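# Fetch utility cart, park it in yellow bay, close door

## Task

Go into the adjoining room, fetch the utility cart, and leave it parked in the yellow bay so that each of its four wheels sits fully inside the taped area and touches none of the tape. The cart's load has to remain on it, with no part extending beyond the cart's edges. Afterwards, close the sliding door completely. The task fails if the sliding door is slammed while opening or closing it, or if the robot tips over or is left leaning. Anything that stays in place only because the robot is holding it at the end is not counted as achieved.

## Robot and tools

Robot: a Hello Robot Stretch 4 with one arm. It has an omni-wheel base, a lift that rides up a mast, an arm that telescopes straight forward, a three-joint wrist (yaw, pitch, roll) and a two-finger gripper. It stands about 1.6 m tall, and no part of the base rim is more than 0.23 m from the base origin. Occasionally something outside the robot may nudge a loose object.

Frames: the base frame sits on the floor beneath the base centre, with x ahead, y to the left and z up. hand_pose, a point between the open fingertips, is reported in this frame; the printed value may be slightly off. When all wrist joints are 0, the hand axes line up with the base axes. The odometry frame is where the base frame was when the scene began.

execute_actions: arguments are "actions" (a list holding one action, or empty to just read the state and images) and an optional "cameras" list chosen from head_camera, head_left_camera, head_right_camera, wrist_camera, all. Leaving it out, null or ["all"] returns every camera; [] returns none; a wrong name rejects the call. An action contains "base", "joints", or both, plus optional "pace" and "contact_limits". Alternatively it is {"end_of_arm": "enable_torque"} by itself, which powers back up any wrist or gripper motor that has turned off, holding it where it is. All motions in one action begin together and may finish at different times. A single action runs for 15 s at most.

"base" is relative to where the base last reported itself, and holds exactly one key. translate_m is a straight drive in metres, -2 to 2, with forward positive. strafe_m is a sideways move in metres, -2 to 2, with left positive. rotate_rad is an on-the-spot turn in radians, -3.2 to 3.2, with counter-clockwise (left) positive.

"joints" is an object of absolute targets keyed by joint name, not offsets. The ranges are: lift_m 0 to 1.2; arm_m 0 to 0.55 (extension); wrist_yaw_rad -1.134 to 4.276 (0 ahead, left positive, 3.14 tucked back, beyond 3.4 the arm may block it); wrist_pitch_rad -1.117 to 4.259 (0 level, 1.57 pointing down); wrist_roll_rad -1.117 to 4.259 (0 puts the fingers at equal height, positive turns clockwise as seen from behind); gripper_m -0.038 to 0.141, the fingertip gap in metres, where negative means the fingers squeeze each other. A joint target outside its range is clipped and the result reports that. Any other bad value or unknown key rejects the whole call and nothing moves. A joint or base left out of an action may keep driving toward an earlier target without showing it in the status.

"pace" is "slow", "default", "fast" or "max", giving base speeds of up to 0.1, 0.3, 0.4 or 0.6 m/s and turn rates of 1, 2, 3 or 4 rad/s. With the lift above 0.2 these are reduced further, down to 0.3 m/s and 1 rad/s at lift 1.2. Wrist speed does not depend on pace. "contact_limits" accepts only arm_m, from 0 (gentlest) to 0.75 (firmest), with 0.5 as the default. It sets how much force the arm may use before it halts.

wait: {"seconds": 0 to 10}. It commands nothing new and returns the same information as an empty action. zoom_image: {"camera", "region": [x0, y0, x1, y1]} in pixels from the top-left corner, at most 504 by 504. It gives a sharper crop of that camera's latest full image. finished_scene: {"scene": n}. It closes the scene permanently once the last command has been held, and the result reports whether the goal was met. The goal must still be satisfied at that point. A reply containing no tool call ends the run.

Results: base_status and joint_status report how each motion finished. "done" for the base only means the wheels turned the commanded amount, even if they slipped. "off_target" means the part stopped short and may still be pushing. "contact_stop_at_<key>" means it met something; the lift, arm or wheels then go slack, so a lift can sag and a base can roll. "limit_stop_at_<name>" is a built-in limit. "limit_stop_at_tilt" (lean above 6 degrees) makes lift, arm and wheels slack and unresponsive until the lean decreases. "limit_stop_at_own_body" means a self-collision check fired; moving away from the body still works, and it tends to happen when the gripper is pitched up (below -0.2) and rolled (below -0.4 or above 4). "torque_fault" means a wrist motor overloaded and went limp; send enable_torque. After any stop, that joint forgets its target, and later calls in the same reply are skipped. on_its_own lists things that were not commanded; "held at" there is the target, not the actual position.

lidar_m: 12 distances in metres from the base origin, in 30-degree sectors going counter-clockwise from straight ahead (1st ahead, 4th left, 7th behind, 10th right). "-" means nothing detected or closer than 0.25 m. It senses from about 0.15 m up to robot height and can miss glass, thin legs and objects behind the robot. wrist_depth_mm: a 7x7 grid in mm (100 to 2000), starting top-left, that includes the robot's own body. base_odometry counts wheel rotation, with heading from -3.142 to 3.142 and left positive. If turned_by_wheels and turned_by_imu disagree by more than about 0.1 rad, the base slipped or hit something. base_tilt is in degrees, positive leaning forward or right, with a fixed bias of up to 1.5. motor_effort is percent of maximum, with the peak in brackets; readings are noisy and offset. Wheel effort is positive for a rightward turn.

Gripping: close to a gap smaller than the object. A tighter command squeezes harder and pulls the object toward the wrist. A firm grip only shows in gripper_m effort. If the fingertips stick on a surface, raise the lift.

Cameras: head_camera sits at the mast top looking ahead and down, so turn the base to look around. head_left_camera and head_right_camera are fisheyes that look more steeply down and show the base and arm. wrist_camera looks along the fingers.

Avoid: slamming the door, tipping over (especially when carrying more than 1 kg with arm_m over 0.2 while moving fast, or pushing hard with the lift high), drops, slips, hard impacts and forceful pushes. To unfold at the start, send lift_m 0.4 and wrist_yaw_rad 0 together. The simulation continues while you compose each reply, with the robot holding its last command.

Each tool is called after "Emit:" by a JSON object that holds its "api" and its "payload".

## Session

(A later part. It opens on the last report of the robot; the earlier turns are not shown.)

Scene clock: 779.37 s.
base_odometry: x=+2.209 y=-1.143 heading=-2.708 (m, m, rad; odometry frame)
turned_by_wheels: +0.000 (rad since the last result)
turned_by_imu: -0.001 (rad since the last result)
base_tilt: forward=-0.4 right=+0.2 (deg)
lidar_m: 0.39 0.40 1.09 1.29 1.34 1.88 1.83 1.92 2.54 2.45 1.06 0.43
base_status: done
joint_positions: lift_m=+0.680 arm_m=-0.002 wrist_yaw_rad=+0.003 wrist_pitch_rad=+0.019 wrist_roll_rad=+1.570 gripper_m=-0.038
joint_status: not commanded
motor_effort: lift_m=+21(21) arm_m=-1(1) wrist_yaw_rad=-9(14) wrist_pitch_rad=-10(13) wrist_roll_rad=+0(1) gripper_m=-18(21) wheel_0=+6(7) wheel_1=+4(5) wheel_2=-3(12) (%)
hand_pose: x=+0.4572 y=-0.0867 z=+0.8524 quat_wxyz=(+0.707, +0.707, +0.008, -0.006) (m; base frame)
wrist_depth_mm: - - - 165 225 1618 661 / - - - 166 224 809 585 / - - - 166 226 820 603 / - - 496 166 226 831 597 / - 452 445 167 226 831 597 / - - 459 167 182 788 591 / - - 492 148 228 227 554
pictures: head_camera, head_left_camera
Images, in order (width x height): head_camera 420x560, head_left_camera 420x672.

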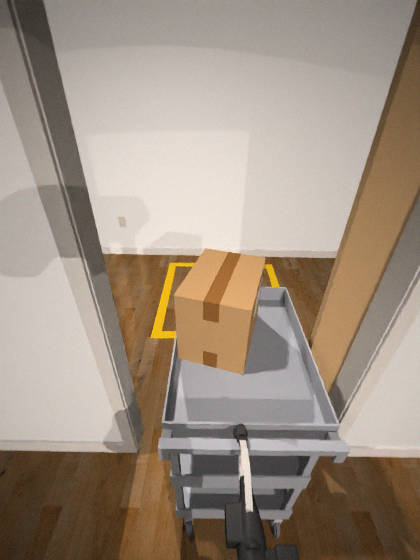

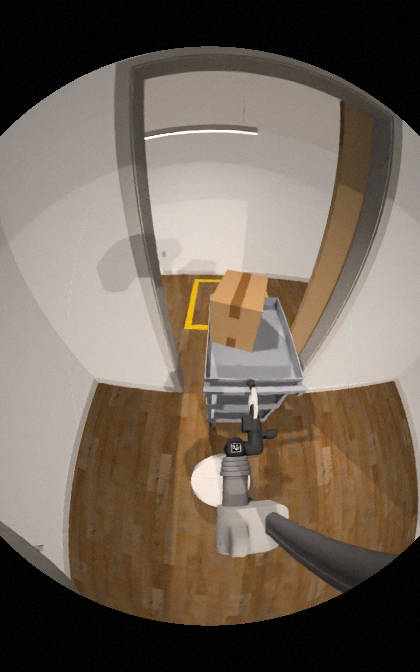

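Emit:
{"api": "execute_actions", "payload": {"actions": [{"base":{"translate_m":0.25},"pace":"slow"}], "cameras": ["head_camera"]}}

Emit:
{"api": "execute_actions", "payload": {"actions": [{"base":{"translate_m":0.2},"pace":"slow"}], "cameras": ["head_camera","head_left_camera"]}}

Scene clock: 790.57 s.
base_odometry: x=+1.982 y=-1.248 heading=-2.708 (m, m, rad; odometry frame)
turned_by_wheels: +0.000 (rad since the last result)
turned_by_imu: -0.002 (rad since the last result)
base_tilt: forward=-0.3 right=+0.2 (deg)
lidar_m: 0.38 0.40 0.73 1.29 1.35 1.86 2.08 2.19 2.55 1.92 0.79 0.44
base_status: done
joint_positions: lift_m=+0.680 arm_m=-0.002 wrist_yaw_rad=+0.002 wrist_pitch_rad=+0.019 wrist_roll_rad=+1.570 gripper_m=-0.038
joint_status: not commanded
motor_effort: lift_m=+21(21) arm_m=-2(1) wrist_yaw_rad=-9(10) wrist_pitch_rad=-10(10) wrist_roll_rad=+1(1) gripper_m=-19(16) wheel_0=+4(9) wheel_1=+4(9) wheel_2=-4(10) (%)
hand_pose: x=+0.4572 y=-0.0867 z=+0.8524 quat_wxyz=(+0.707, +0.707, +0.008, -0.006) (m; base frame)
wrist_depth_mm: - - - 179 240 1863 1366 / - - - 177 236 1863 559 / - - - 174 234 809 603 / - - 634 172 232 831 597 / - 445 442 170 229 820 597 / - 459 445 168 184 820 597 / - 469 462 148 224 223 591
pictures: head_camera
Images, in order (width x height): head_camera 420x560.

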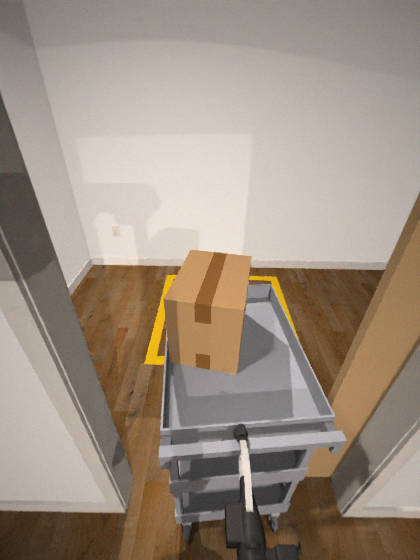

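Scene clock: 793.83 s.
base_odometry: x=+1.801 y=-1.332 heading=-2.708 (m, m, rad; odometry frame)
turned_by_wheels: +0.000 (rad since the last result)
turned_by_imu: -0.001 (rad since the last result)
base_tilt: forward=-0.4 right=+0.3 (deg)
lidar_m: 0.36 0.38 0.45 1.29 1.34 1.88 2.29 2.40 2.55 1.17 0.63 0.43
base_status: done
joint_positions: lift_m=+0.680 arm_m=-0.002 wrist_yaw_rad=+0.002 wrist_pitch_rad=+0.019 wrist_roll_rad=+1.570 gripper_m=-0.038
joint_status: not commanded
motor_effort: lift_m=+21(21) arm_m=-1(1) wrist_yaw_rad=-8(9) wrist_pitch_rad=-11(13) wrist_roll_rad=+0(0) gripper_m=-18(18) wheel_0=+4(7) wheel_1=+3(8) wheel_2=-2(9) (%)
hand_pose: x=+0.4572 y=-0.0868 z=+0.8524 quat_wxyz=(+0.707, +0.707, +0.008, -0.006) (m; base frame)
wrist_depth_mm: - - - 190 254 - 1366 / - - - 186 247 - 549 / - - - 182 241 820 603 / - - - 177 236 831 603 / - 530 439 173 231 820 603 / - 449 439 169 182 809 597 / - 452 452 148 220 220 591
pictures: head_camera, head_left_camera
Images, in order (width x height): head_camera 420x560, head_left_camera 420x672.

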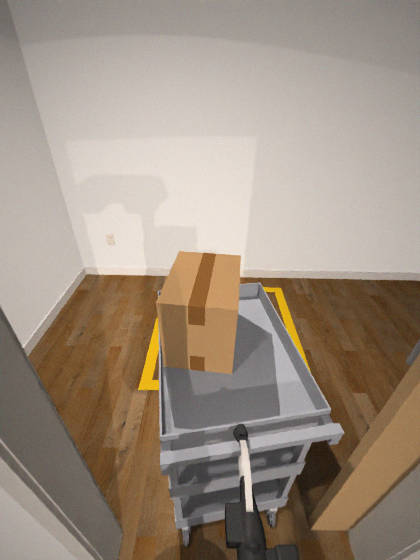

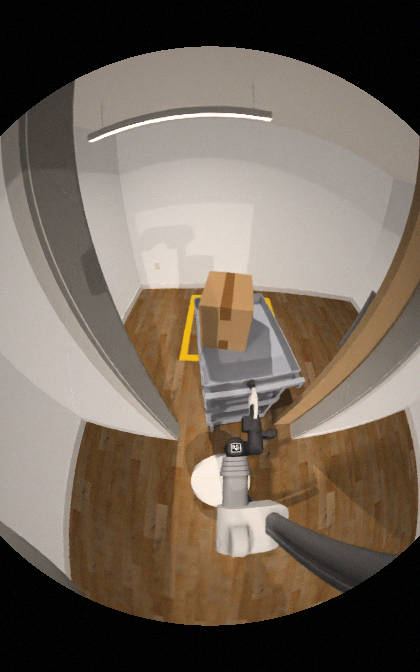

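Emit:
{"api": "execute_actions", "payload": {"actions": [{"base":{"strafe_m":0.1},"pace":"slow"}], "cameras": []}}

Emit:
{"api": "execute_actions", "payload": {"actions": [{"base":{"translate_m":0.25},"pace":"slow"}], "cameras": ["head_camera","head_left_camera"]}}

Scene clock: 804.73 s.
base_odometry: x=+1.843 y=-1.422 heading=-2.708 (m, m, rad; odometry frame)
turned_by_wheels: +0.000 (rad since the last result)
turned_by_imu: -0.003 (rad since the last result)
base_tilt: forward=-0.5 right=+0.3 (deg)
lidar_m: 0.38 0.38 0.43 1.19 1.24 1.71 2.27 2.38 2.63 1.19 0.69 0.43
base_status: done
joint_positions: lift_m=+0.680 arm_m=-0.002 wrist_yaw_rad=-0.005 wrist_pitch_rad=+0.019 wrist_roll_rad=+1.570 gripper_m=-0.037
joint_status: not commanded
motor_effort: lift_m=+21(21) arm_m=-2(1) wrist_yaw_rad=+11(21) wrist_pitch_rad=-12(9) wrist_roll_rad=+1(0) gripper_m=-22(19) wheel_0=-5(9) wheel_1=+2(8) wheel_2=+0(1) (%)
hand_pose: x=+0.4566 y=-0.0887 z=+0.8524 quat_wxyz=(+0.707, +0.707, +0.005, -0.008) (m; base frame)
wrist_depth_mm: - - - 171 230 1921 1308 / - - - 170 229 1756 580 / - - - 169 229 809 603 / - - 530 169 229 831 597 / - 455 445 168 227 820 603 / - 473 455 168 182 778 597 / - 496 480 151 226 225 574
pictures: none
No camera images: the call's "cameras" was empty. Leave "cameras" out to get every camera's image.

Scene clock: 808.53 s.
base_odometry: x=+1.616 y=-1.527 heading=-2.707 (m, m, rad; odometry frame)
turned_by_wheels: +0.001 (rad since the last result)
turned_by_imu: -0.001 (rad since the last result)
base_tilt: forward=-0.4 right=+0.1 (deg)
lidar_m: 0.36 0.40 0.25 0.25 1.24 1.72 2.54 2.66 2.64 0.69 0.57 0.44
base_status: done
joint_positions: lift_m=+0.680 arm_m=-0.002 wrist_yaw_rad=+0.002 wrist_pitch_rad=+0.019 wrist_roll_rad=+1.570 gripper_m=-0.038
joint_status: not commanded
motor_effort: lift_m=+21(21) arm_m=-1(1) wrist_yaw_rad=-8(17) wrist_pitch_rad=-13(11) wrist_roll_rad=+0(0) gripper_m=-19(17) wheel_0=+5(6) wheel_1=+3(1) wheel_2=-2(11) (%)
hand_pose: x=+0.4572 y=-0.0868 z=+0.8524 quat_wxyz=(+0.707, +0.707, +0.008, -0.006) (m; base frame)
wrist_depth_mm: - - - 181 243 1863 1366 / 1983 - 1983 179 240 1863 559 / - - - 176 236 788 603 / - - 668 174 233 831 603 / - 455 442 171 229 820 603 / - 455 445 168 183 820 591 / - 462 462 149 223 221 591
pictures: head_camera, head_left_camera
Images, in order (width x height): head_camera 420x560, head_left_camera 420x672.

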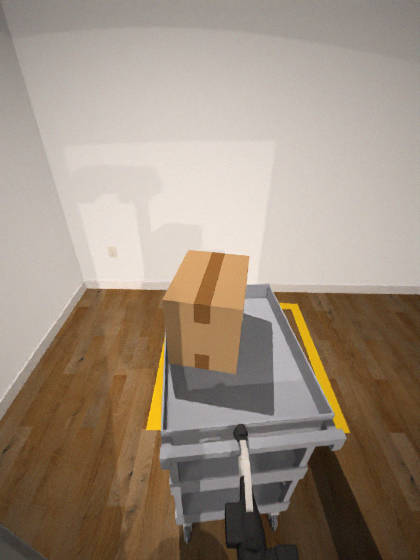

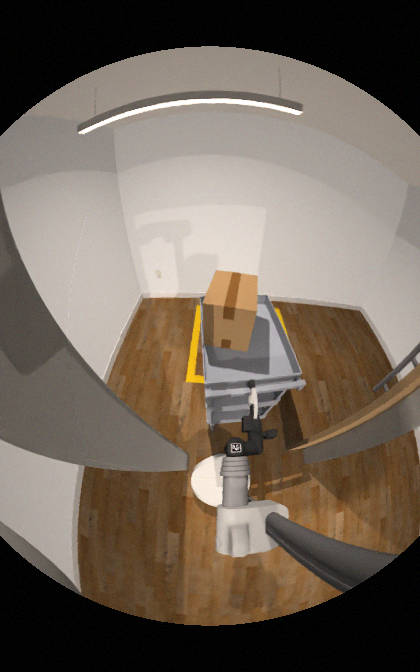

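Emit:
{"api": "execute_actions", "payload": {"actions": [{"joints":{"arm_m":0.2},"pace":"slow"}], "cameras": ["head_camera"]}}

Emit:
{"api": "execute_actions", "payload": {"actions": [{"joints":{"arm_m":0.4},"pace":"slow"}], "cameras": ["head_camera","head_left_camera","head_right_camera"]}}

Scene clock: 820.03 s.
base_odometry: x=+1.616 y=-1.527 heading=-2.708 (m, m, rad; odometry frame)
turned_by_wheels: +0.000 (rad since the last result)
turned_by_imu: -0.002 (rad since the last result)
base_tilt: forward=-0.3 right=+0.3 (deg)
lidar_m: 0.56 1.68 0.25 0.25 1.23 1.71 2.52 2.67 2.65 0.70 0.57 0.62
base_status: not commanded
joint_positions: lift_m=+0.680 arm_m=+0.199 wrist_yaw_rad=-0.001 wrist_pitch_rad=+0.018 wrist_roll_rad=+1.570 gripper_m=-0.038
joint_status: all done
motor_effort: lift_m=+21(21) arm_m=+7(9) wrist_yaw_rad=-1(9) wrist_pitch_rad=-10(11) wrist_roll_rad=+0(1) gripper_m=-17(16) wheel_0=+4(5) wheel_1=+3(4) wheel_2=-2(2) (%)
hand_pose: x=+0.6581 y=-0.0876 z=+0.8527 quat_wxyz=(+0.707, +0.707, +0.006, -0.007) (m; base frame)
wrist_depth_mm: 1863 1863 1808 196 259 1756 1397 / 1863 1808 1808 190 253 1808 554 / 1863 1863 1808 183 245 842 591 / 1863 1808 1808 178 238 831 597 / 1863 1863 436 174 232 820 597 / 1863 445 439 169 183 809 597 / 1808 449 445 150 219 148 591
pictures: head_camera
Images, in order (width x height): head_camera 420x560.

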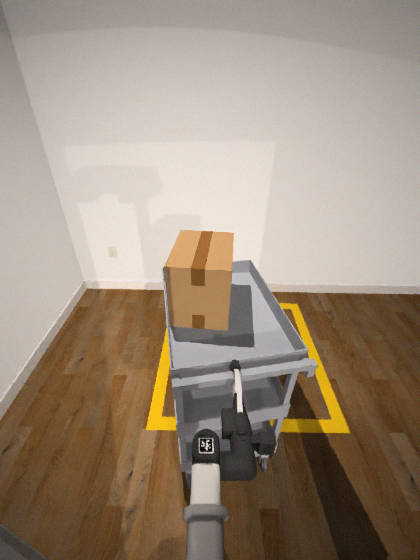

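Scene clock: 823.30 s.
base_odometry: x=+1.616 y=-1.527 heading=-2.708 (m, m, rad; odometry frame)
turned_by_wheels: +0.000 (rad since the last result)
turned_by_imu: -0.001 (rad since the last result)
base_tilt: forward=-0.4 right=+0.3 (deg)
lidar_m: 0.74 1.67 0.25 0.25 1.23 1.70 2.54 2.65 2.65 0.69 0.58 0.86
base_status: not commanded
joint_positions: lift_m=+0.680 arm_m=+0.399 wrist_yaw_rad=+0.000 wrist_pitch_rad=+0.018 wrist_roll_rad=+1.570 gripper_m=-0.038
joint_status: all done
motor_effort: lift_m=+21(21) arm_m=+7(8) wrist_yaw_rad=-1(3) wrist_pitch_rad=-5(9) wrist_roll_rad=+0(0) gripper_m=-18(18) wheel_0=+4(4) wheel_1=+3(3) wheel_2=-2(2) (%)
hand_pose: x=+0.8581 y=-0.0875 z=+0.8528 quat_wxyz=(+0.707, +0.707, +0.006, -0.006) (m; base frame)
wrist_depth_mm: 1618 1618 1618 277 277 1576 1336 / 1618 1618 1661 260 265 1618 1336 / 1661 1618 1661 193 253 1576 574 / 1661 1618 1618 183 244 854 597 / 1618 1576 544 176 235 831 597 / 1661 439 436 169 183 809 591 / 1661 436 436 152 216 214 597
pictures: head_camera, head_left_camera, head_right_camera
Images, in order (width x height): head_camera 420x560, head_left_camera 420x672, head_right_camera 420x672.

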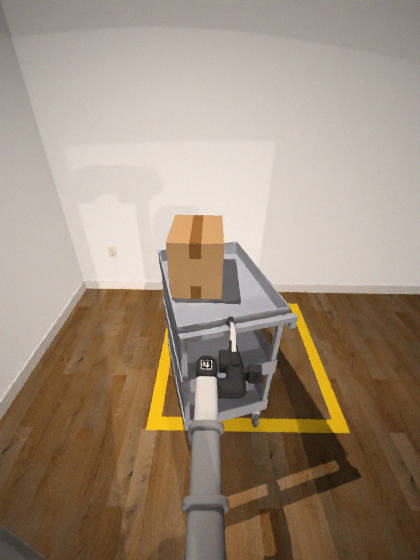

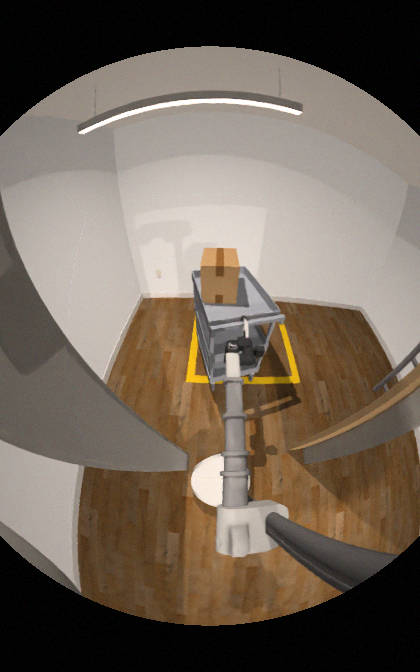

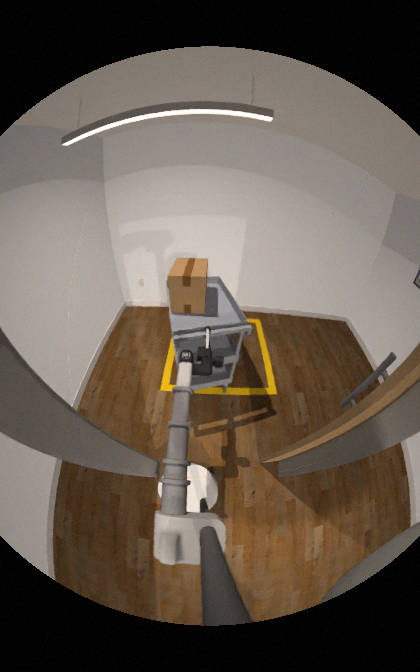

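Emit:
{"api": "execute_actions", "payload": {"actions": [{"base":{"rotate_rad":0.14},"pace":"slow"}], "cameras": ["head_camera","head_left_camera"]}}

Scene clock: 830.07 s.
base_odometry: x=+1.616 y=-1.527 heading=-2.567 (m, m, rad; odometry frame)
turned_by_wheels: +0.140 (rad since the last result)
turned_by_imu: +0.135 (rad since the last result)
base_tilt: forward=-0.4 right=+0.2 (deg)
lidar_m: 0.80 0.32 0.25 0.62 1.31 2.00 2.54 2.77 2.57 0.57 0.60 0.80
base_status: done
joint_positions: lift_m=+0.680 arm_m=+0.400 wrist_yaw_rad=+0.000 wrist_pitch_rad=+0.018 wrist_roll_rad=+1.570 gripper_m=-0.037
joint_status: not commanded
motor_effort: lift_m=+21(21) arm_m=+1(7) wrist_yaw_rad=-3(57) wrist_pitch_rad=-9(7) wrist_roll_rad=+0(1) gripper_m=-22(21) wheel_0=+3(16) wheel_1=+0(9) wheel_2=+3(21) (%)
hand_pose: x=+0.8592 y=-0.0873 z=+0.8528 quat_wxyz=(+0.707, +0.707, +0.006, -0.006) (m; base frame)
wrist_depth_mm: 1576 1537 1537 163 220 1499 569 / 1576 1576 1576 163 221 778 603 / 1618 1618 1576 165 224 831 597 / 1661 544 449 166 225 831 597 / 1661 462 452 167 227 831 591 / 1708 1661 466 168 182 768 597 / 1756 1756 504 168 229 146 554
pictures: head_camera, head_left_camera
Images, in order (width x height): head_camera 420x560, head_left_camera 420x672.

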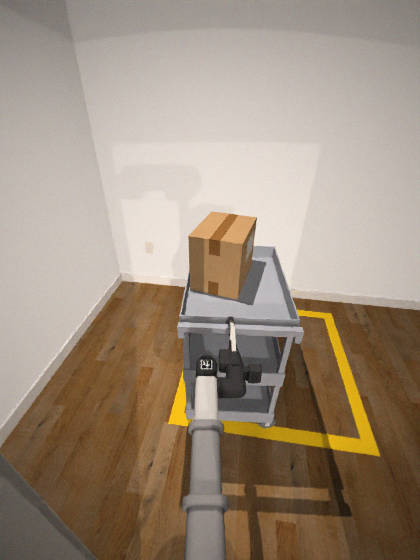

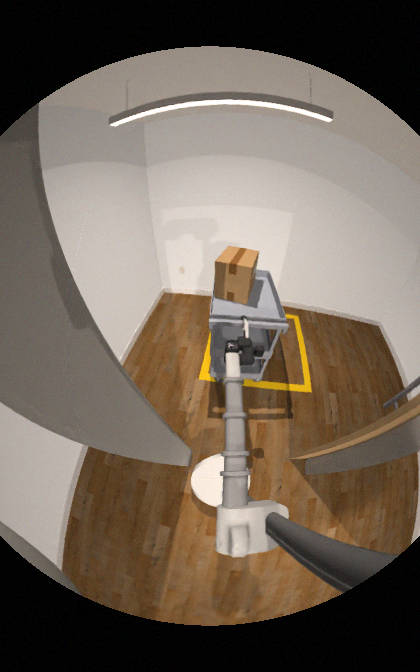

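Emit:
{"api": "execute_actions", "payload": {"actions": [{"joints":{"arm_m":0.15},"pace":"slow"}], "cameras": []}}

Emit:
{"api": "execute_actions", "payload": {"actions": [{"base":{"rotate_rad":0.2},"pace":"slow"}], "cameras": ["head_camera"]}}

Emit:
{"api": "execute_actions", "payload": {"actions": [{"joints":{"arm_m":0.35},"pace":"slow"}], "cameras": ["head_camera","head_left_camera"]}}

Scene clock: 846.00 s.
base_odometry: x=+1.616 y=-1.527 heading=-2.567 (m, m, rad; odometry frame)
turned_by_wheels: +0.000 (rad since the last result)
turned_by_imu: -0.002 (rad since the last result)
base_tilt: forward=-0.4 right=+0.3 (deg)
lidar_m: 0.53 0.32 0.25 0.63 1.30 1.99 2.53 2.78 2.57 0.58 0.58 0.58
base_status: not commanded
joint_positions: lift_m=+0.680 arm_m=+0.151 wrist_yaw_rad=+0.006 wrist_pitch_rad=+0.019 wrist_roll_rad=+1.570 gripper_m=-0.037
joint_status: all done
on_its_own: wrist_yaw_rad is at rest, and its effort (-18) is outside its rest range (-13 to +13)
motor_effort: lift_m=+21(21) arm_m=-7(9) wrist_yaw_rad=-18(19) wrist_pitch_rad=-10(10) wrist_roll_rad=+0(0) gripper_m=-21(23) wheel_0=-1(3) wheel_1=+0(1) wheel_2=+3(3) (%)
hand_pose: x=+0.6111 y=-0.0858 z=+0.8526 quat_wxyz=(+0.707, +0.707, +0.009, -0.005) (m; base frame)
wrist_depth_mm: 1808 1756 1756 167 227 1756 1308 / 1808 1863 1863 167 226 788 580 / 1863 1808 1808 167 227 831 603 / 1921 1863 480 167 227 831 597 / 1983 459 449 167 228 831 597 / - 1983 459 168 183 778 591 / 1983 1983 492 152 229 147 549
pictures: none
No camera images: the call's "cameras" was empty. Leave "cameras" out to get every camera's image.

Scene clock: 847.17 s.
base_odometry: x=+1.616 y=-1.527 heading=-2.368 (m, m, rad; odometry frame)
turned_by_wheels: +0.199 (rad since the last result)
turned_by_imu: +0.199 (rad since the last result)
base_tilt: forward=-0.5 right=+0.2 (deg)
lidar_m: 0.58 0.26 0.25 1.18 1.44 2.48 2.54 2.83 0.71 0.57 2.45 0.52
base_status: done
joint_positions: lift_m=+0.680 arm_m=+0.151 wrist_yaw_rad=-0.001 wrist_pitch_rad=+0.019 wrist_roll_rad=+1.570 gripper_m=-0.038
joint_status: not commanded
motor_effort: lift_m=+21(21) arm_m=-3(7) wrist_yaw_rad=+0(53) wrist_pitch_rad=-9(8) wrist_roll_rad=+0(1) gripper_m=-19(19) wheel_0=+0(14) wheel_1=-2(5) wheel_2=-5(15) (%)
hand_pose: x=+0.6099 y=-0.0876 z=+0.8526 quat_wxyz=(+0.707, +0.707, +0.006, -0.007) (m; base frame)
wrist_depth_mm: 1708 1708 1708 120 173 175 603 / 1808 1756 496 127 182 186 603 / 1921 427 418 134 193 732 597 / - 477 455 142 204 741 597 / - - 512 151 217 1756 580 / - - 1921 161 182 1863 521 / 1661 1537 1618 148 249 1576 1336
pictures: head_camera
Images, in order (width x height): head_camera 420x560.

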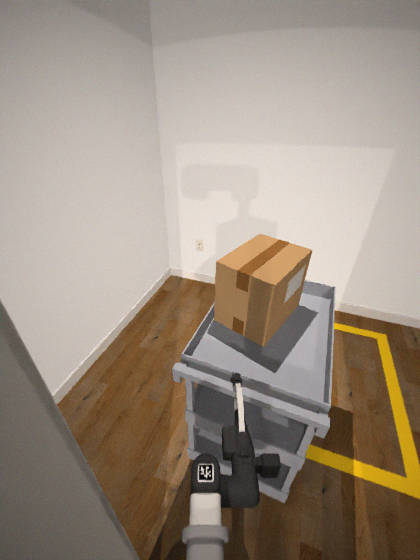

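Scene clock: 850.43 s.
base_odometry: x=+1.616 y=-1.527 heading=-2.367 (m, m, rad; odometry frame)
turned_by_wheels: +0.001 (rad since the last result)
turned_by_imu: +0.000 (rad since the last result)
base_tilt: forward=-0.4 right=+0.3 (deg)
lidar_m: 0.71 0.27 0.25 1.19 1.45 2.50 2.55 2.84 0.69 0.58 2.43 0.68
base_status: not commanded
joint_positions: lift_m=+0.680 arm_m=+0.349 wrist_yaw_rad=+0.003 wrist_pitch_rad=+0.018 wrist_roll_rad=+1.570 gripper_m=-0.038
joint_status: all done
motor_effort: lift_m=+21(21) arm_m=+7(10) wrist_yaw_rad=-10(10) wrist_pitch_rad=-5(8) wrist_roll_rad=-1(0) gripper_m=-17(18) wheel_0=+3(3) wheel_1=+0(2) wheel_2=-3(5) (%)
hand_pose: x=+0.8083 y=-0.0866 z=+0.8527 quat_wxyz=(+0.707, +0.707, +0.007, -0.005) (m; base frame)
wrist_depth_mm: 1537 1537 530 104 157 158 603 / 1576 442 427 111 169 171 597 / 1708 421 410 120 182 187 597 / 1808 1708 469 129 196 683 603 / 1921 1921 549 142 214 1708 554 / 1921 1921 1808 156 182 1756 1308 / 1576 1430 1499 147 257 1464 1366
pictures: head_camera, head_left_camera
Images, in order (width x height): head_camera 420x560, head_left_camera 420x672.

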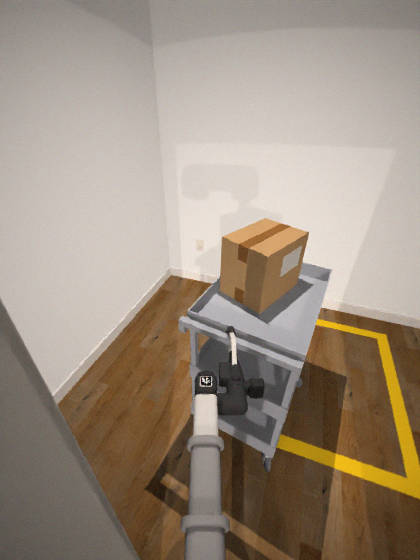

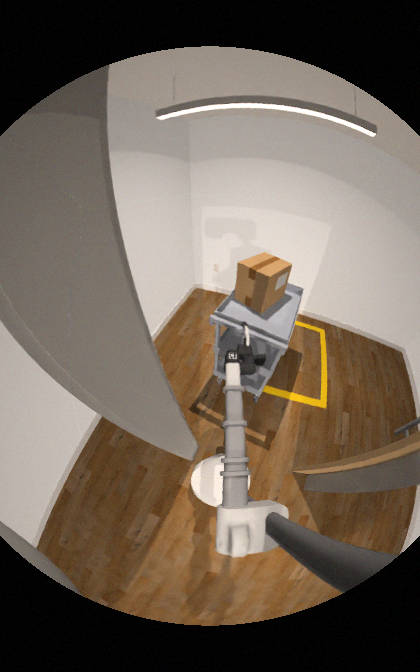

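Now swing the handle back right.

Emit:
{"api": "execute_actions", "payload": {"actions": [{"base":{"rotate_rad":-0.34},"pace":"slow"}], "cameras": ["head_camera","head_left_camera","head_right_camera"]}}

Scene clock: 853.97 s.
base_odometry: x=+1.616 y=-1.527 heading=-2.707 (m, m, rad; odometry frame)
turned_by_wheels: -0.339 (rad since the last result)
turned_by_imu: -0.340 (rad since the last result)
base_tilt: forward=-0.4 right=+0.2 (deg)
lidar_m: 0.70 1.71 0.25 0.25 1.24 1.71 2.54 2.67 2.66 0.71 0.57 0.81
base_status: done
joint_positions: lift_m=+0.680 arm_m=+0.350 wrist_yaw_rad=+0.003 wrist_pitch_rad=+0.018 wrist_roll_rad=+1.570 gripper_m=-0.037
joint_status: not commanded
motor_effort: lift_m=+21(21) arm_m=+0(7) wrist_yaw_rad=-10(58) wrist_pitch_rad=-9(8) wrist_roll_rad=+0(2) gripper_m=-23(22) wheel_0=+2(23) wheel_1=+2(14) wheel_2=+5(16) (%)
hand_pose: x=+0.8096 y=-0.0867 z=+0.8527 quat_wxyz=(+0.707, +0.707, +0.007, -0.006) (m; base frame)
wrist_depth_mm: 1708 1661 1661 278 278 1618 1255 / 1661 1661 1661 262 265 1661 1336 / 1661 1708 1661 193 254 1661 569 / 1661 1661 1661 185 244 831 597 / 1708 1661 564 177 236 831 591 / 1661 436 436 171 182 798 591 / 1708 439 436 154 217 147 591
pictures: head_camera, head_left_camera, head_right_camera
Images, in order (width x height): head_camera 420x560, head_left_camera 420x672, head_right_camera 420x672.

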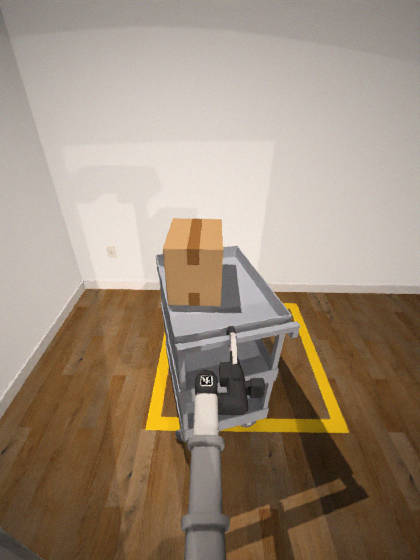

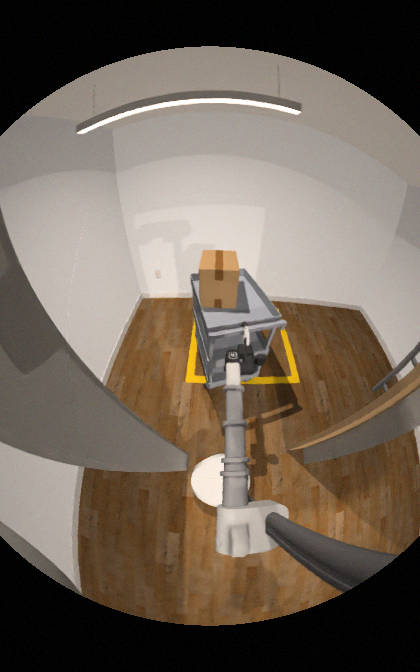

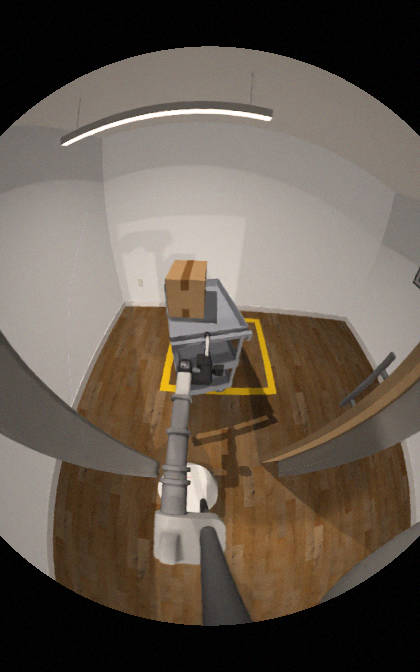

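Emit:
{"api": "execute_actions", "payload": {"actions": [{"base":{"rotate_rad":-0.08},"pace":"slow"}], "cameras": []}}

Emit:
{"api": "execute_actions", "payload": {"actions": [{"joints":{"arm_m":0.0},"pace":"slow"}], "cameras": ["head_camera","head_left_camera"]}}

Scene clock: 873.23 s.
base_odometry: x=+1.616 y=-1.527 heading=-2.787 (m, m, rad; odometry frame)
turned_by_wheels: -0.081 (rad since the last result)
turned_by_imu: -0.081 (rad since the last result)
base_tilt: forward=-0.4 right=+0.2 (deg)
lidar_m: 0.67 1.21 0.25 0.25 1.20 1.60 2.55 2.59 2.72 0.69 0.57 0.84
base_status: done
joint_positions: lift_m=+0.680 arm_m=+0.350 wrist_yaw_rad=-0.003 wrist_pitch_rad=+0.018 wrist_roll_rad=+1.570 gripper_m=-0.037
joint_status: not commanded
motor_effort: lift_m=+21(21) arm_m=+0(0) wrist_yaw_rad=+5(70) wrist_pitch_rad=-10(9) wrist_roll_rad=-1(0) gripper_m=-17(24) wheel_0=-3(16) wheel_1=-2(10) wheel_2=-3(20) (%)
hand_pose: x=+0.8091 y=-0.0882 z=+0.8527 quat_wxyz=(+0.707, +0.707, +0.006, -0.007) (m; base frame)
wrist_depth_mm: 1756 1756 1756 317 325 338 338 / 1756 1708 1708 301 306 1708 1308 / 1756 1756 1708 270 278 1708 544 / 1708 1708 1661 197 258 1661 580 / 1661 1661 1661 184 241 854 591 / 1708 1661 424 170 182 809 591 / 1661 413 413 153 211 147 591
pictures: none
No camera images: the call's "cameras" was empty. Leave "cameras" out to get every camera's image.

Scene clock: 878.00 s.
base_odometry: x=+1.616 y=-1.527 heading=-2.787 (m, m, rad; odometry frame)
turned_by_wheels: +0.001 (rad since the last result)
turned_by_imu: -0.001 (rad since the last result)
base_tilt: forward=-0.4 right=+0.2 (deg)
lidar_m: 0.34 0.40 0.25 0.25 1.20 1.59 2.54 2.61 2.70 0.69 0.57 0.45
base_status: not commanded
joint_positions: lift_m=+0.680 arm_m=+0.001 wrist_yaw_rad=-0.004 wrist_pitch_rad=+0.020 wrist_roll_rad=+1.570 gripper_m=-0.037
joint_status: all done
motor_effort: lift_m=+21(21) arm_m=-7(8) wrist_yaw_rad=+8(26) wrist_pitch_rad=-14(13) wrist_roll_rad=+0(1) gripper_m=-19(22) wheel_0=-2(2) wheel_1=-1(1) wheel_2=+5(7) (%)
hand_pose: x=+0.4603 y=-0.0884 z=+0.8522 quat_wxyz=(+0.707, +0.707, +0.006, -0.008) (m; base frame)
wrist_depth_mm: - - - 304 307 320 319 / - - - 285 285 - 1366 / - - - 204 267 - 554 / - - - 190 253 866 591 / - - - 179 238 842 597 / - 430 430 170 182 798 597 / - 424 421 162 213 211 591
pictures: head_camera, head_left_camera
Images, in order (width x height): head_camera 420x560, head_left_camera 420x672.

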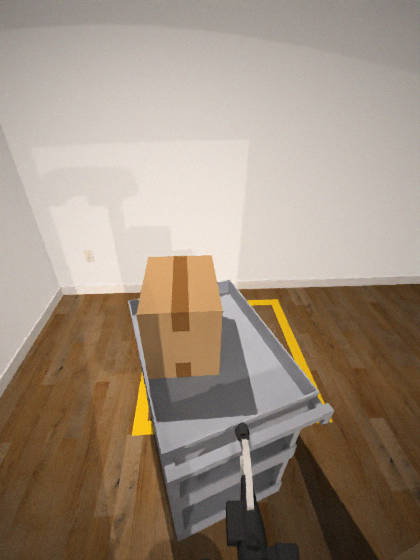

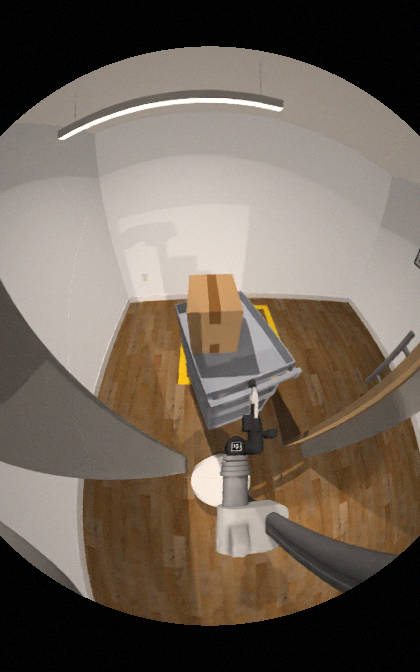

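Emit:
{"api": "execute_actions", "payload": {"actions": [{"base":{"rotate_rad":0.3},"pace":"slow"}], "cameras": ["head_camera"]}}

Emit:
{"api": "execute_actions", "payload": {"actions": [{"joints":{"arm_m":0.12},"pace":"slow"}], "cameras": ["head_camera","head_left_camera"]}}

Scene clock: 892.73 s.
base_odometry: x=+1.616 y=-1.527 heading=-2.487 (m, m, rad; odometry frame)
turned_by_wheels: +0.299 (rad since the last result)
turned_by_imu: +0.298 (rad since the last result)
base_tilt: forward=-0.5 right=+0.2 (deg)
lidar_m: 0.40 0.28 0.25 1.18 1.36 2.29 2.52 2.91 2.57 0.58 2.59 0.41
base_status: done
joint_positions: lift_m=+0.680 arm_m=+0.000 wrist_yaw_rad=-0.006 wrist_pitch_rad=+0.020 wrist_roll_rad=+1.570 gripper_m=-0.038
joint_status: not commanded
on_its_own: wrist_yaw_rad is at rest, and its effort (+14) is outside its rest range (-13 to +13)
motor_effort: lift_m=+21(21) arm_m=-2(7) wrist_yaw_rad=+14(52) wrist_pitch_rad=-12(15) wrist_roll_rad=+0(1) gripper_m=-20(21) wheel_0=-3(11) wheel_1=-2(7) wheel_2=-4(15) (%)
hand_pose: x=+0.4593 y=-0.0890 z=+0.8523 quat_wxyz=(+0.707, +0.707, +0.005, -0.009) (m; base frame)
wrist_depth_mm: 1921 1921 1863 150 205 741 580 / 1983 1921 1921 153 211 768 603 / - 1983 574 156 214 778 597 / - 442 436 159 219 778 603 / - 477 462 163 224 831 597 / - - 480 167 182 768 580 / - 1863 1983 153 234 235 539
pictures: head_camera
Images, in order (width x height): head_camera 420x560.

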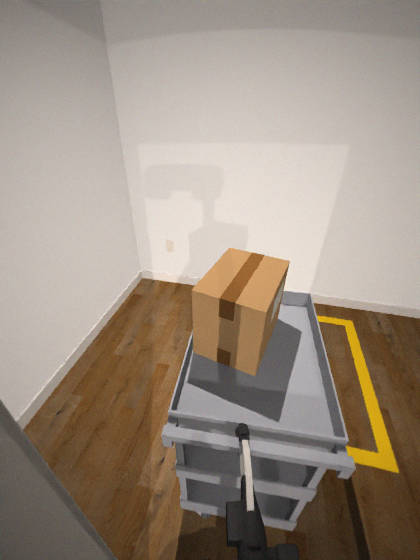

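Scene clock: 895.23 s.
base_odometry: x=+1.616 y=-1.527 heading=-2.487 (m, m, rad; odometry frame)
turned_by_wheels: +0.000 (rad since the last result)
turned_by_imu: +0.000 (rad since the last result)
base_tilt: forward=-0.5 right=+0.2 (deg)
lidar_m: 0.55 0.28 0.25 1.19 1.36 2.27 2.52 2.91 2.56 0.57 2.60 0.51
base_status: not commanded
joint_positions: lift_m=+0.680 arm_m=+0.119 wrist_yaw_rad=+0.001 wrist_pitch_rad=+0.019 wrist_roll_rad=+1.570 gripper_m=-0.038
joint_status: all done
motor_effort: lift_m=+21(21) arm_m=+8(10) wrist_yaw_rad=-4(19) wrist_pitch_rad=-8(14) wrist_roll_rad=+0(0) gripper_m=-14(19) wheel_0=+2(3) wheel_1=-1(2) wheel_2=-4(4) (%)
hand_pose: x=+0.5780 y=-0.0872 z=+0.8525 quat_wxyz=(+0.707, +0.707, +0.007, -0.006) (m; base frame)
wrist_depth_mm: 1756 1808 1756 132 186 189 603 / 1863 1863 654 137 193 732 597 / 1921 525 462 143 202 778 603 / 1983 445 436 149 209 768 597 / 1983 - 480 156 218 759 597 / - - 512 163 182 1863 549 / 1983 1808 1863 145 238 1618 1308
pictures: head_camera, head_left_camera
Images, in order (width x height): head_camera 420x560, head_left_camera 420x672.

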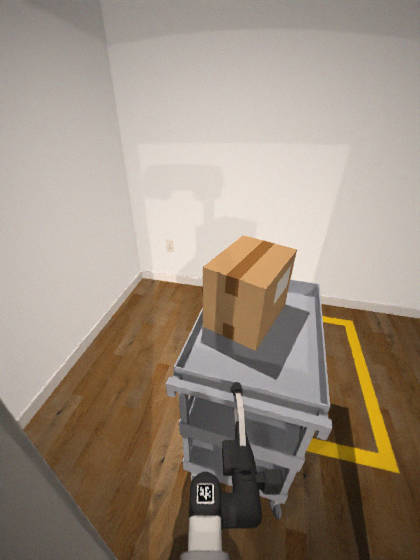

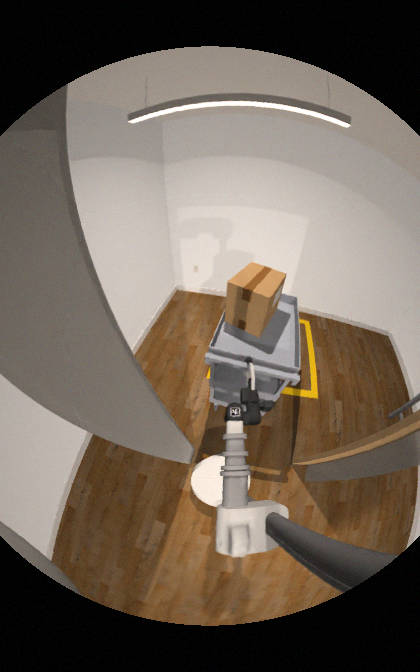

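Emit:
{"api": "execute_actions", "payload": {"actions": [{"joints":{"arm_m":0.22},"pace":"slow"}], "cameras": []}}

Emit:
{"api": "execute_actions", "payload": {"actions": [{"base":{"rotate_rad":-0.12},"pace":"slow"}], "cameras": ["head_camera"]}}

Emit:
{"api": "execute_actions", "payload": {"actions": [{"joints":{"arm_m":0.34},"pace":"slow"}], "cameras": ["head_camera","head_left_camera"]}}

Scene clock: 909.20 s.
base_odometry: x=+1.616 y=-1.527 heading=-2.487 (m, m, rad; odometry frame)
turned_by_wheels: +0.000 (rad since the last result)
turned_by_imu: -0.001 (rad since the last result)
base_tilt: forward=-0.3 right=+0.3 (deg)
lidar_m: 0.64 0.28 0.25 1.18 1.35 2.26 2.54 2.91 2.55 0.58 2.61 0.60
base_status: not commanded
joint_positions: lift_m=+0.680 arm_m=+0.219 wrist_yaw_rad=+0.000 wrist_pitch_rad=+0.019 wrist_roll_rad=+1.570 gripper_m=-0.038
joint_status: all done
motor_effort: lift_m=+21(21) arm_m=+7(10) wrist_yaw_rad=-3(5) wrist_pitch_rad=-8(9) wrist_roll_rad=+0(0) gripper_m=-16(16) wheel_0=+2(2) wheel_1=-1(1) wheel_2=-3(4) (%)
hand_pose: x=+0.6781 y=-0.0873 z=+0.8526 quat_wxyz=(+0.707, +0.707, +0.007, -0.006) (m; base frame)
wrist_depth_mm: 1708 1661 1661 131 185 187 603 / 1708 1756 640 137 193 723 609 / 1808 517 459 142 200 768 603 / 1863 449 436 148 209 768 597 / 1921 1863 488 155 219 750 597 / 1983 1983 517 163 182 1863 564 / 1983 1756 1863 145 240 1618 1308
pictures: none
No camera images: the call's "cameras" was empty. Leave "cameras" out to get every camera's image.

Scene clock: 910.17 s.
base_odometry: x=+1.616 y=-1.527 heading=-2.607 (m, m, rad; odometry frame)
turned_by_wheels: -0.120 (rad since the last result)
turned_by_imu: -0.120 (rad since the last result)
base_tilt: forward=-0.3 right=+0.2 (deg)
lidar_m: 0.61 1.55 0.25 0.47 1.28 1.93 2.53 2.75 2.59 0.58 0.57 0.64
base_status: done
joint_positions: lift_m=+0.680 arm_m=+0.219 wrist_yaw_rad=+0.001 wrist_pitch_rad=+0.019 wrist_roll_rad=+1.570 gripper_m=-0.037
joint_status: not commanded
motor_effort: lift_m=+21(21) arm_m=+4(7) wrist_yaw_rad=-4(47) wrist_pitch_rad=-8(9) wrist_roll_rad=+1(1) gripper_m=-16(23) wheel_0=+0(14) wheel_1=+1(11) wheel_2=+1(11) (%)
hand_pose: x=+0.6787 y=-0.0872 z=+0.8526 quat_wxyz=(+0.707, +0.707, +0.007, -0.006) (m; base frame)
wrist_depth_mm: 1708 1756 1708 162 221 1708 1281 / 1756 1808 1756 164 222 798 585 / 1863 1808 1756 164 224 831 597 / 1808 1808 484 165 224 820 597 / 1863 459 449 166 226 831 591 / 1863 1921 459 167 183 768 597 / 1921 1921 500 149 229 229 549
pictures: head_camera
Images, in order (width x height): head_camera 420x560.

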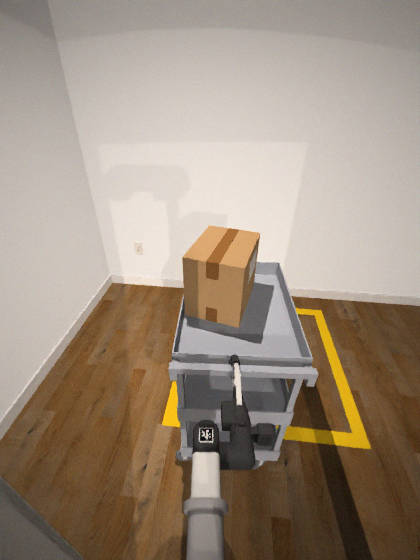

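Scene clock: 912.63 s.
base_odometry: x=+1.616 y=-1.527 heading=-2.607 (m, m, rad; odometry frame)
turned_by_wheels: +0.000 (rad since the last result)
turned_by_imu: -0.001 (rad since the last result)
base_tilt: forward=-0.4 right=+0.2 (deg)
lidar_m: 0.74 1.55 0.25 0.46 1.28 1.89 2.53 2.75 2.59 0.58 0.57 0.74
base_status: not commanded
joint_positions: lift_m=+0.680 arm_m=+0.339 wrist_yaw_rad=-0.004 wrist_pitch_rad=+0.018 wrist_roll_rad=+1.570 gripper_m=-0.038
joint_status: all done
motor_effort: lift_m=+21(21) arm_m=+7(8) wrist_yaw_rad=+8(9) wrist_pitch_rad=-8(9) wrist_roll_rad=+0(0) gripper_m=-18(21) wheel_0=+1(2) wheel_1=+1(1) wheel_2=-1(1) (%)
hand_pose: x=+0.7978 y=-0.0885 z=+0.8527 quat_wxyz=(+0.707, +0.707, +0.005, -0.008) (m; base frame)
wrist_depth_mm: 1618 1618 1618 162 220 1576 1308 / 1661 1618 1618 163 222 798 585 / 1661 1708 1661 164 223 820 603 / 1708 1661 480 165 224 831 603 / 1708 459 449 166 225 820 597 / 1756 1708 462 167 182 768 597 / 1756 508 500 149 229 228 559
pictures: head_camera, head_left_camera
Images, in order (width x height): head_camera 420x560, head_left_camera 420x672.

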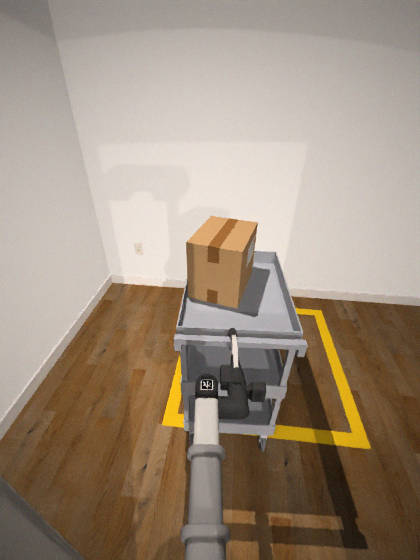

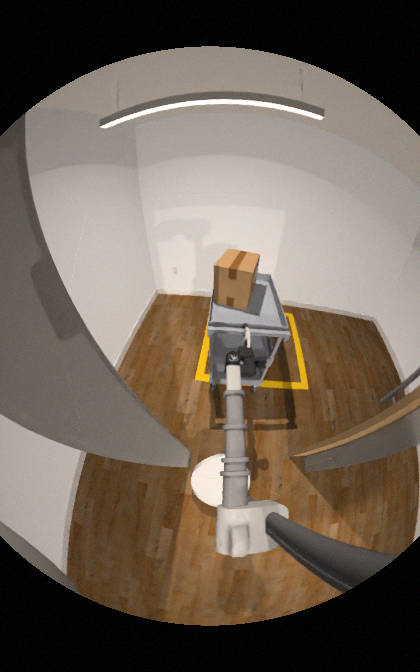

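Emit:
{"api": "execute_actions", "payload": {"actions": [{"base":{"rotate_rad":-0.25},"pace":"slow"}], "cameras": []}}

Emit:
{"api": "execute_actions", "payload": {"actions": [{"joints":{"arm_m":0.0},"pace":"slow"}], "cameras": ["head_camera"]}}

Emit:
{"api": "execute_actions", "payload": {"actions": [{"base":{"rotate_rad":0.36},"pace":"slow"}], "cameras": []}}

Emit:
{"api": "execute_actions", "payload": {"actions": [{"joints":{"arm_m":0.2},"pace":"slow"}], "cameras": ["head_camera"]}}

Emit:
{"api": "execute_actions", "payload": {"actions": [{"base":{"rotate_rad":-0.15},"pace":"slow"}], "cameras": ["head_camera","head_left_camera"]}}

Scene clock: 926.60 s.
base_odometry: x=+1.616 y=-1.527 heading=-2.856 (m, m, rad; odometry frame)
turned_by_wheels: -0.250 (rad since the last result)
turned_by_imu: -0.250 (rad since the last result)
base_tilt: forward=-0.4 right=+0.2 (deg)
lidar_m: 0.63 1.05 0.26 0.25 1.20 1.50 2.54 2.57 2.78 0.69 0.57 0.83
base_status: done
joint_positions: lift_m=+0.680 arm_m=+0.340 wrist_yaw_rad=+0.000 wrist_pitch_rad=+0.018 wrist_roll_rad=+1.570 gripper_m=-0.037
joint_status: not commanded
motor_effort: lift_m=+21(21) arm_m=+1(7) wrist_yaw_rad=-1(60) wrist_pitch_rad=-10(8) wrist_roll_rad=+1(0) gripper_m=-19(22) wheel_0=-1(19) wheel_1=+1(11) wheel_2=+2(19) (%)
hand_pose: x=+0.7991 y=-0.0875 z=+0.8527 quat_wxyz=(+0.707, +0.707, +0.006, -0.007) (m; base frame)
wrist_depth_mm: 1863 1863 1863 322 340 1756 1255 / 1808 1756 1808 314 320 1756 1255 / 1756 1756 1756 281 286 1708 891 / 1756 1708 1708 200 264 1708 574 / 1708 1708 1708 185 244 820 597 / 1661 1661 480 169 183 809 591 / 1661 407 407 151 209 146 591
pictures: none
No camera images: the call's "cameras" was empty. Leave "cameras" out to get every camera's image.

Scene clock: 931.30 s.
base_odometry: x=+1.616 y=-1.527 heading=-2.856 (m, m, rad; odometry frame)
turned_by_wheels: +0.000 (rad since the last result)
turned_by_imu: -0.001 (rad since the last result)
base_tilt: forward=-0.4 right=+0.1 (deg)
lidar_m: 0.37 1.98 0.25 0.25 1.21 1.51 2.54 2.59 2.77 0.71 0.57 0.43
base_status: not commanded
joint_positions: lift_m=+0.680 arm_m=+0.001 wrist_yaw_rad=-0.002 wrist_pitch_rad=+0.020 wrist_roll_rad=+1.570 gripper_m=-0.037
joint_status: all done
motor_effort: lift_m=+21(21) arm_m=-7(10) wrist_yaw_rad=+3(29) wrist_pitch_rad=-12(9) wrist_roll_rad=+0(0) gripper_m=-23(23) wheel_0=+0(2) wheel_1=+0(1) wheel_2=+5(6) (%)
hand_pose: x=+0.4605 y=-0.0879 z=+0.8523 quat_wxyz=(+0.707, +0.707, +0.006, -0.008) (m; base frame)
wrist_depth_mm: - - - 180 242 1863 1336 / - - - 178 238 1863 559 / - - - 176 236 809 597 / - - 640 174 233 831 597 / 1983 452 442 172 230 820 597 / - 459 449 169 182 820 597 / 1983 466 469 167 224 224 591
pictures: head_camera
Images, in order (width x height): head_camera 420x560.

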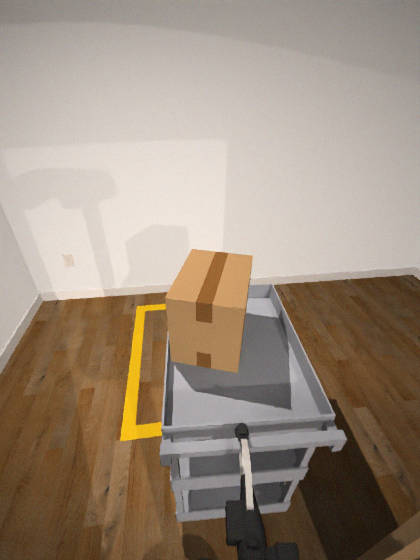

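Scene clock: 932.80 s.
base_odometry: x=+1.616 y=-1.527 heading=-2.497 (m, m, rad; odometry frame)
turned_by_wheels: +0.359 (rad since the last result)
turned_by_imu: +0.359 (rad since the last result)
base_tilt: forward=-0.4 right=+0.2 (deg)
lidar_m: 0.44 0.28 0.25 1.18 1.37 2.24 2.53 2.89 2.57 0.58 0.40 0.38
base_status: done
joint_positions: lift_m=+0.680 arm_m=+0.001 wrist_yaw_rad=-0.004 wrist_pitch_rad=+0.020 wrist_roll_rad=+1.570 gripper_m=-0.037
joint_status: not commanded
motor_effort: lift_m=+21(21) arm_m=-4(7) wrist_yaw_rad=+10(48) wrist_pitch_rad=-12(15) wrist_roll_rad=+1(0) gripper_m=-18(22) wheel_0=-3(11) wheel_1=-2(7) wheel_2=-4(13) (%)
hand_pose: x=+0.4596 y=-0.0886 z=+0.8523 quat_wxyz=(+0.707, +0.707, +0.006, -0.008) (m; base frame)
wrist_depth_mm: 1921 1863 517 105 156 158 609 / 1983 436 418 113 167 171 603 / - 427 413 121 182 188 597 / - 1983 477 131 197 668 597 / - - - 143 215 1756 554 / - - - 157 182 1808 1308 / - 1921 - 164 262 1618 1336
pictures: none
No camera images: the call's "cameras" was empty. Leave "cameras" out to get every camera's image.

Scene clock: 936.10 s.
base_odometry: x=+1.616 y=-1.527 heading=-2.496 (m, m, rad; odometry frame)
turned_by_wheels: +0.001 (rad since the last result)
turned_by_imu: +0.000 (rad since the last result)
base_tilt: forward=-0.4 right=+0.3 (deg)
lidar_m: 0.62 0.29 0.25 1.19 1.35 2.25 2.52 2.89 2.55 0.57 2.62 0.48
base_status: not commanded
joint_positions: lift_m=+0.680 arm_m=+0.199 wrist_yaw_rad=+0.002 wrist_pitch_rad=+0.019 wrist_roll_rad=+1.570 gripper_m=-0.038
joint_status: all done
motor_effort: lift_m=+21(21) arm_m=+7(10) wrist_yaw_rad=-8(13) wrist_pitch_rad=-11(10) wrist_roll_rad=+0(0) gripper_m=-20(16) wheel_0=+3(3) wheel_1=+0(2) wheel_2=-3(4) (%)
hand_pose: x=+0.6583 y=-0.0868 z=+0.8524 quat_wxyz=(+0.707, +0.707, +0.008, -0.006) (m; base frame)
wrist_depth_mm: 1708 368 368 - 125 124 530 / 1756 370 373 - 138 138 569 / 1863 488 445 - 156 154 597 / 1921 1921 1863 - 177 186 554 / 1921 1921 1921 110 205 1708 504 / - 1983 1921 131 181 1921 1336 / 1921 1808 1921 147 303 347 353
pictures: head_camera
Images, in order (width x height): head_camera 420x560.

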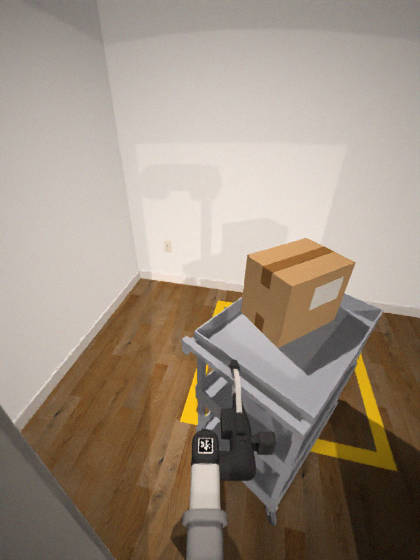

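Scene clock: 937.30 s.
base_odometry: x=+1.616 y=-1.527 heading=-2.646 (m, m, rad; odometry frame)
turned_by_wheels: -0.150 (rad since the last result)
turned_by_imu: -0.150 (rad since the last result)
base_tilt: forward=-0.4 right=+0.2 (deg)
lidar_m: 0.62 1.60 0.25 0.32 1.27 1.83 2.53 2.71 2.62 0.65 0.58 0.54
base_status: done
joint_positions: lift_m=+0.680 arm_m=+0.200 wrist_yaw_rad=-0.001 wrist_pitch_rad=+0.019 wrist_roll_rad=+1.570 gripper_m=-0.037
joint_status: not commanded
motor_effort: lift_m=+21(21) arm_m=+2(7) wrist_yaw_rad=+1(60) wrist_pitch_rad=-10(9) wrist_roll_rad=+0(0) gripper_m=-17(21) wheel_0=-2(22) wheel_1=+1(14) wheel_2=+0(13) (%)
hand_pose: x=+0.6589 y=-0.0877 z=+0.8525 quat_wxyz=(+0.707, +0.707, +0.006, -0.007) (m; base frame)
wrist_depth_mm: 1756 1756 569 107 159 161 603 / 1808 496 452 114 172 174 597 / 1863 421 410 124 184 189 603 / 1808 1863 466 133 198 707 597 / 1863 1863 544 144 214 1756 564 / 1863 1863 1863 158 183 1863 521 / 1863 1863 1863 148 256 1618 1336
pictures: head_camera, head_left_camera
Images, in order (width x height): head_camera 420x560, head_left_camera 420x672.

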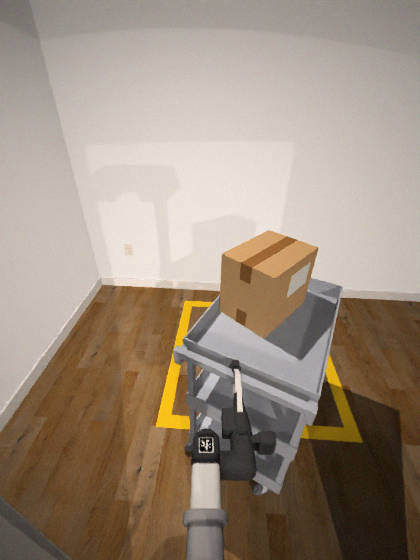

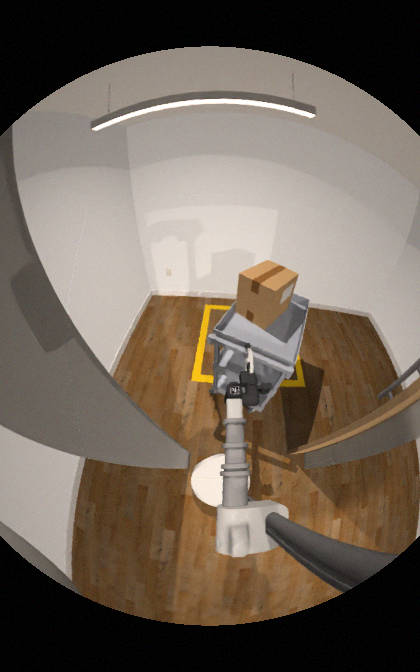

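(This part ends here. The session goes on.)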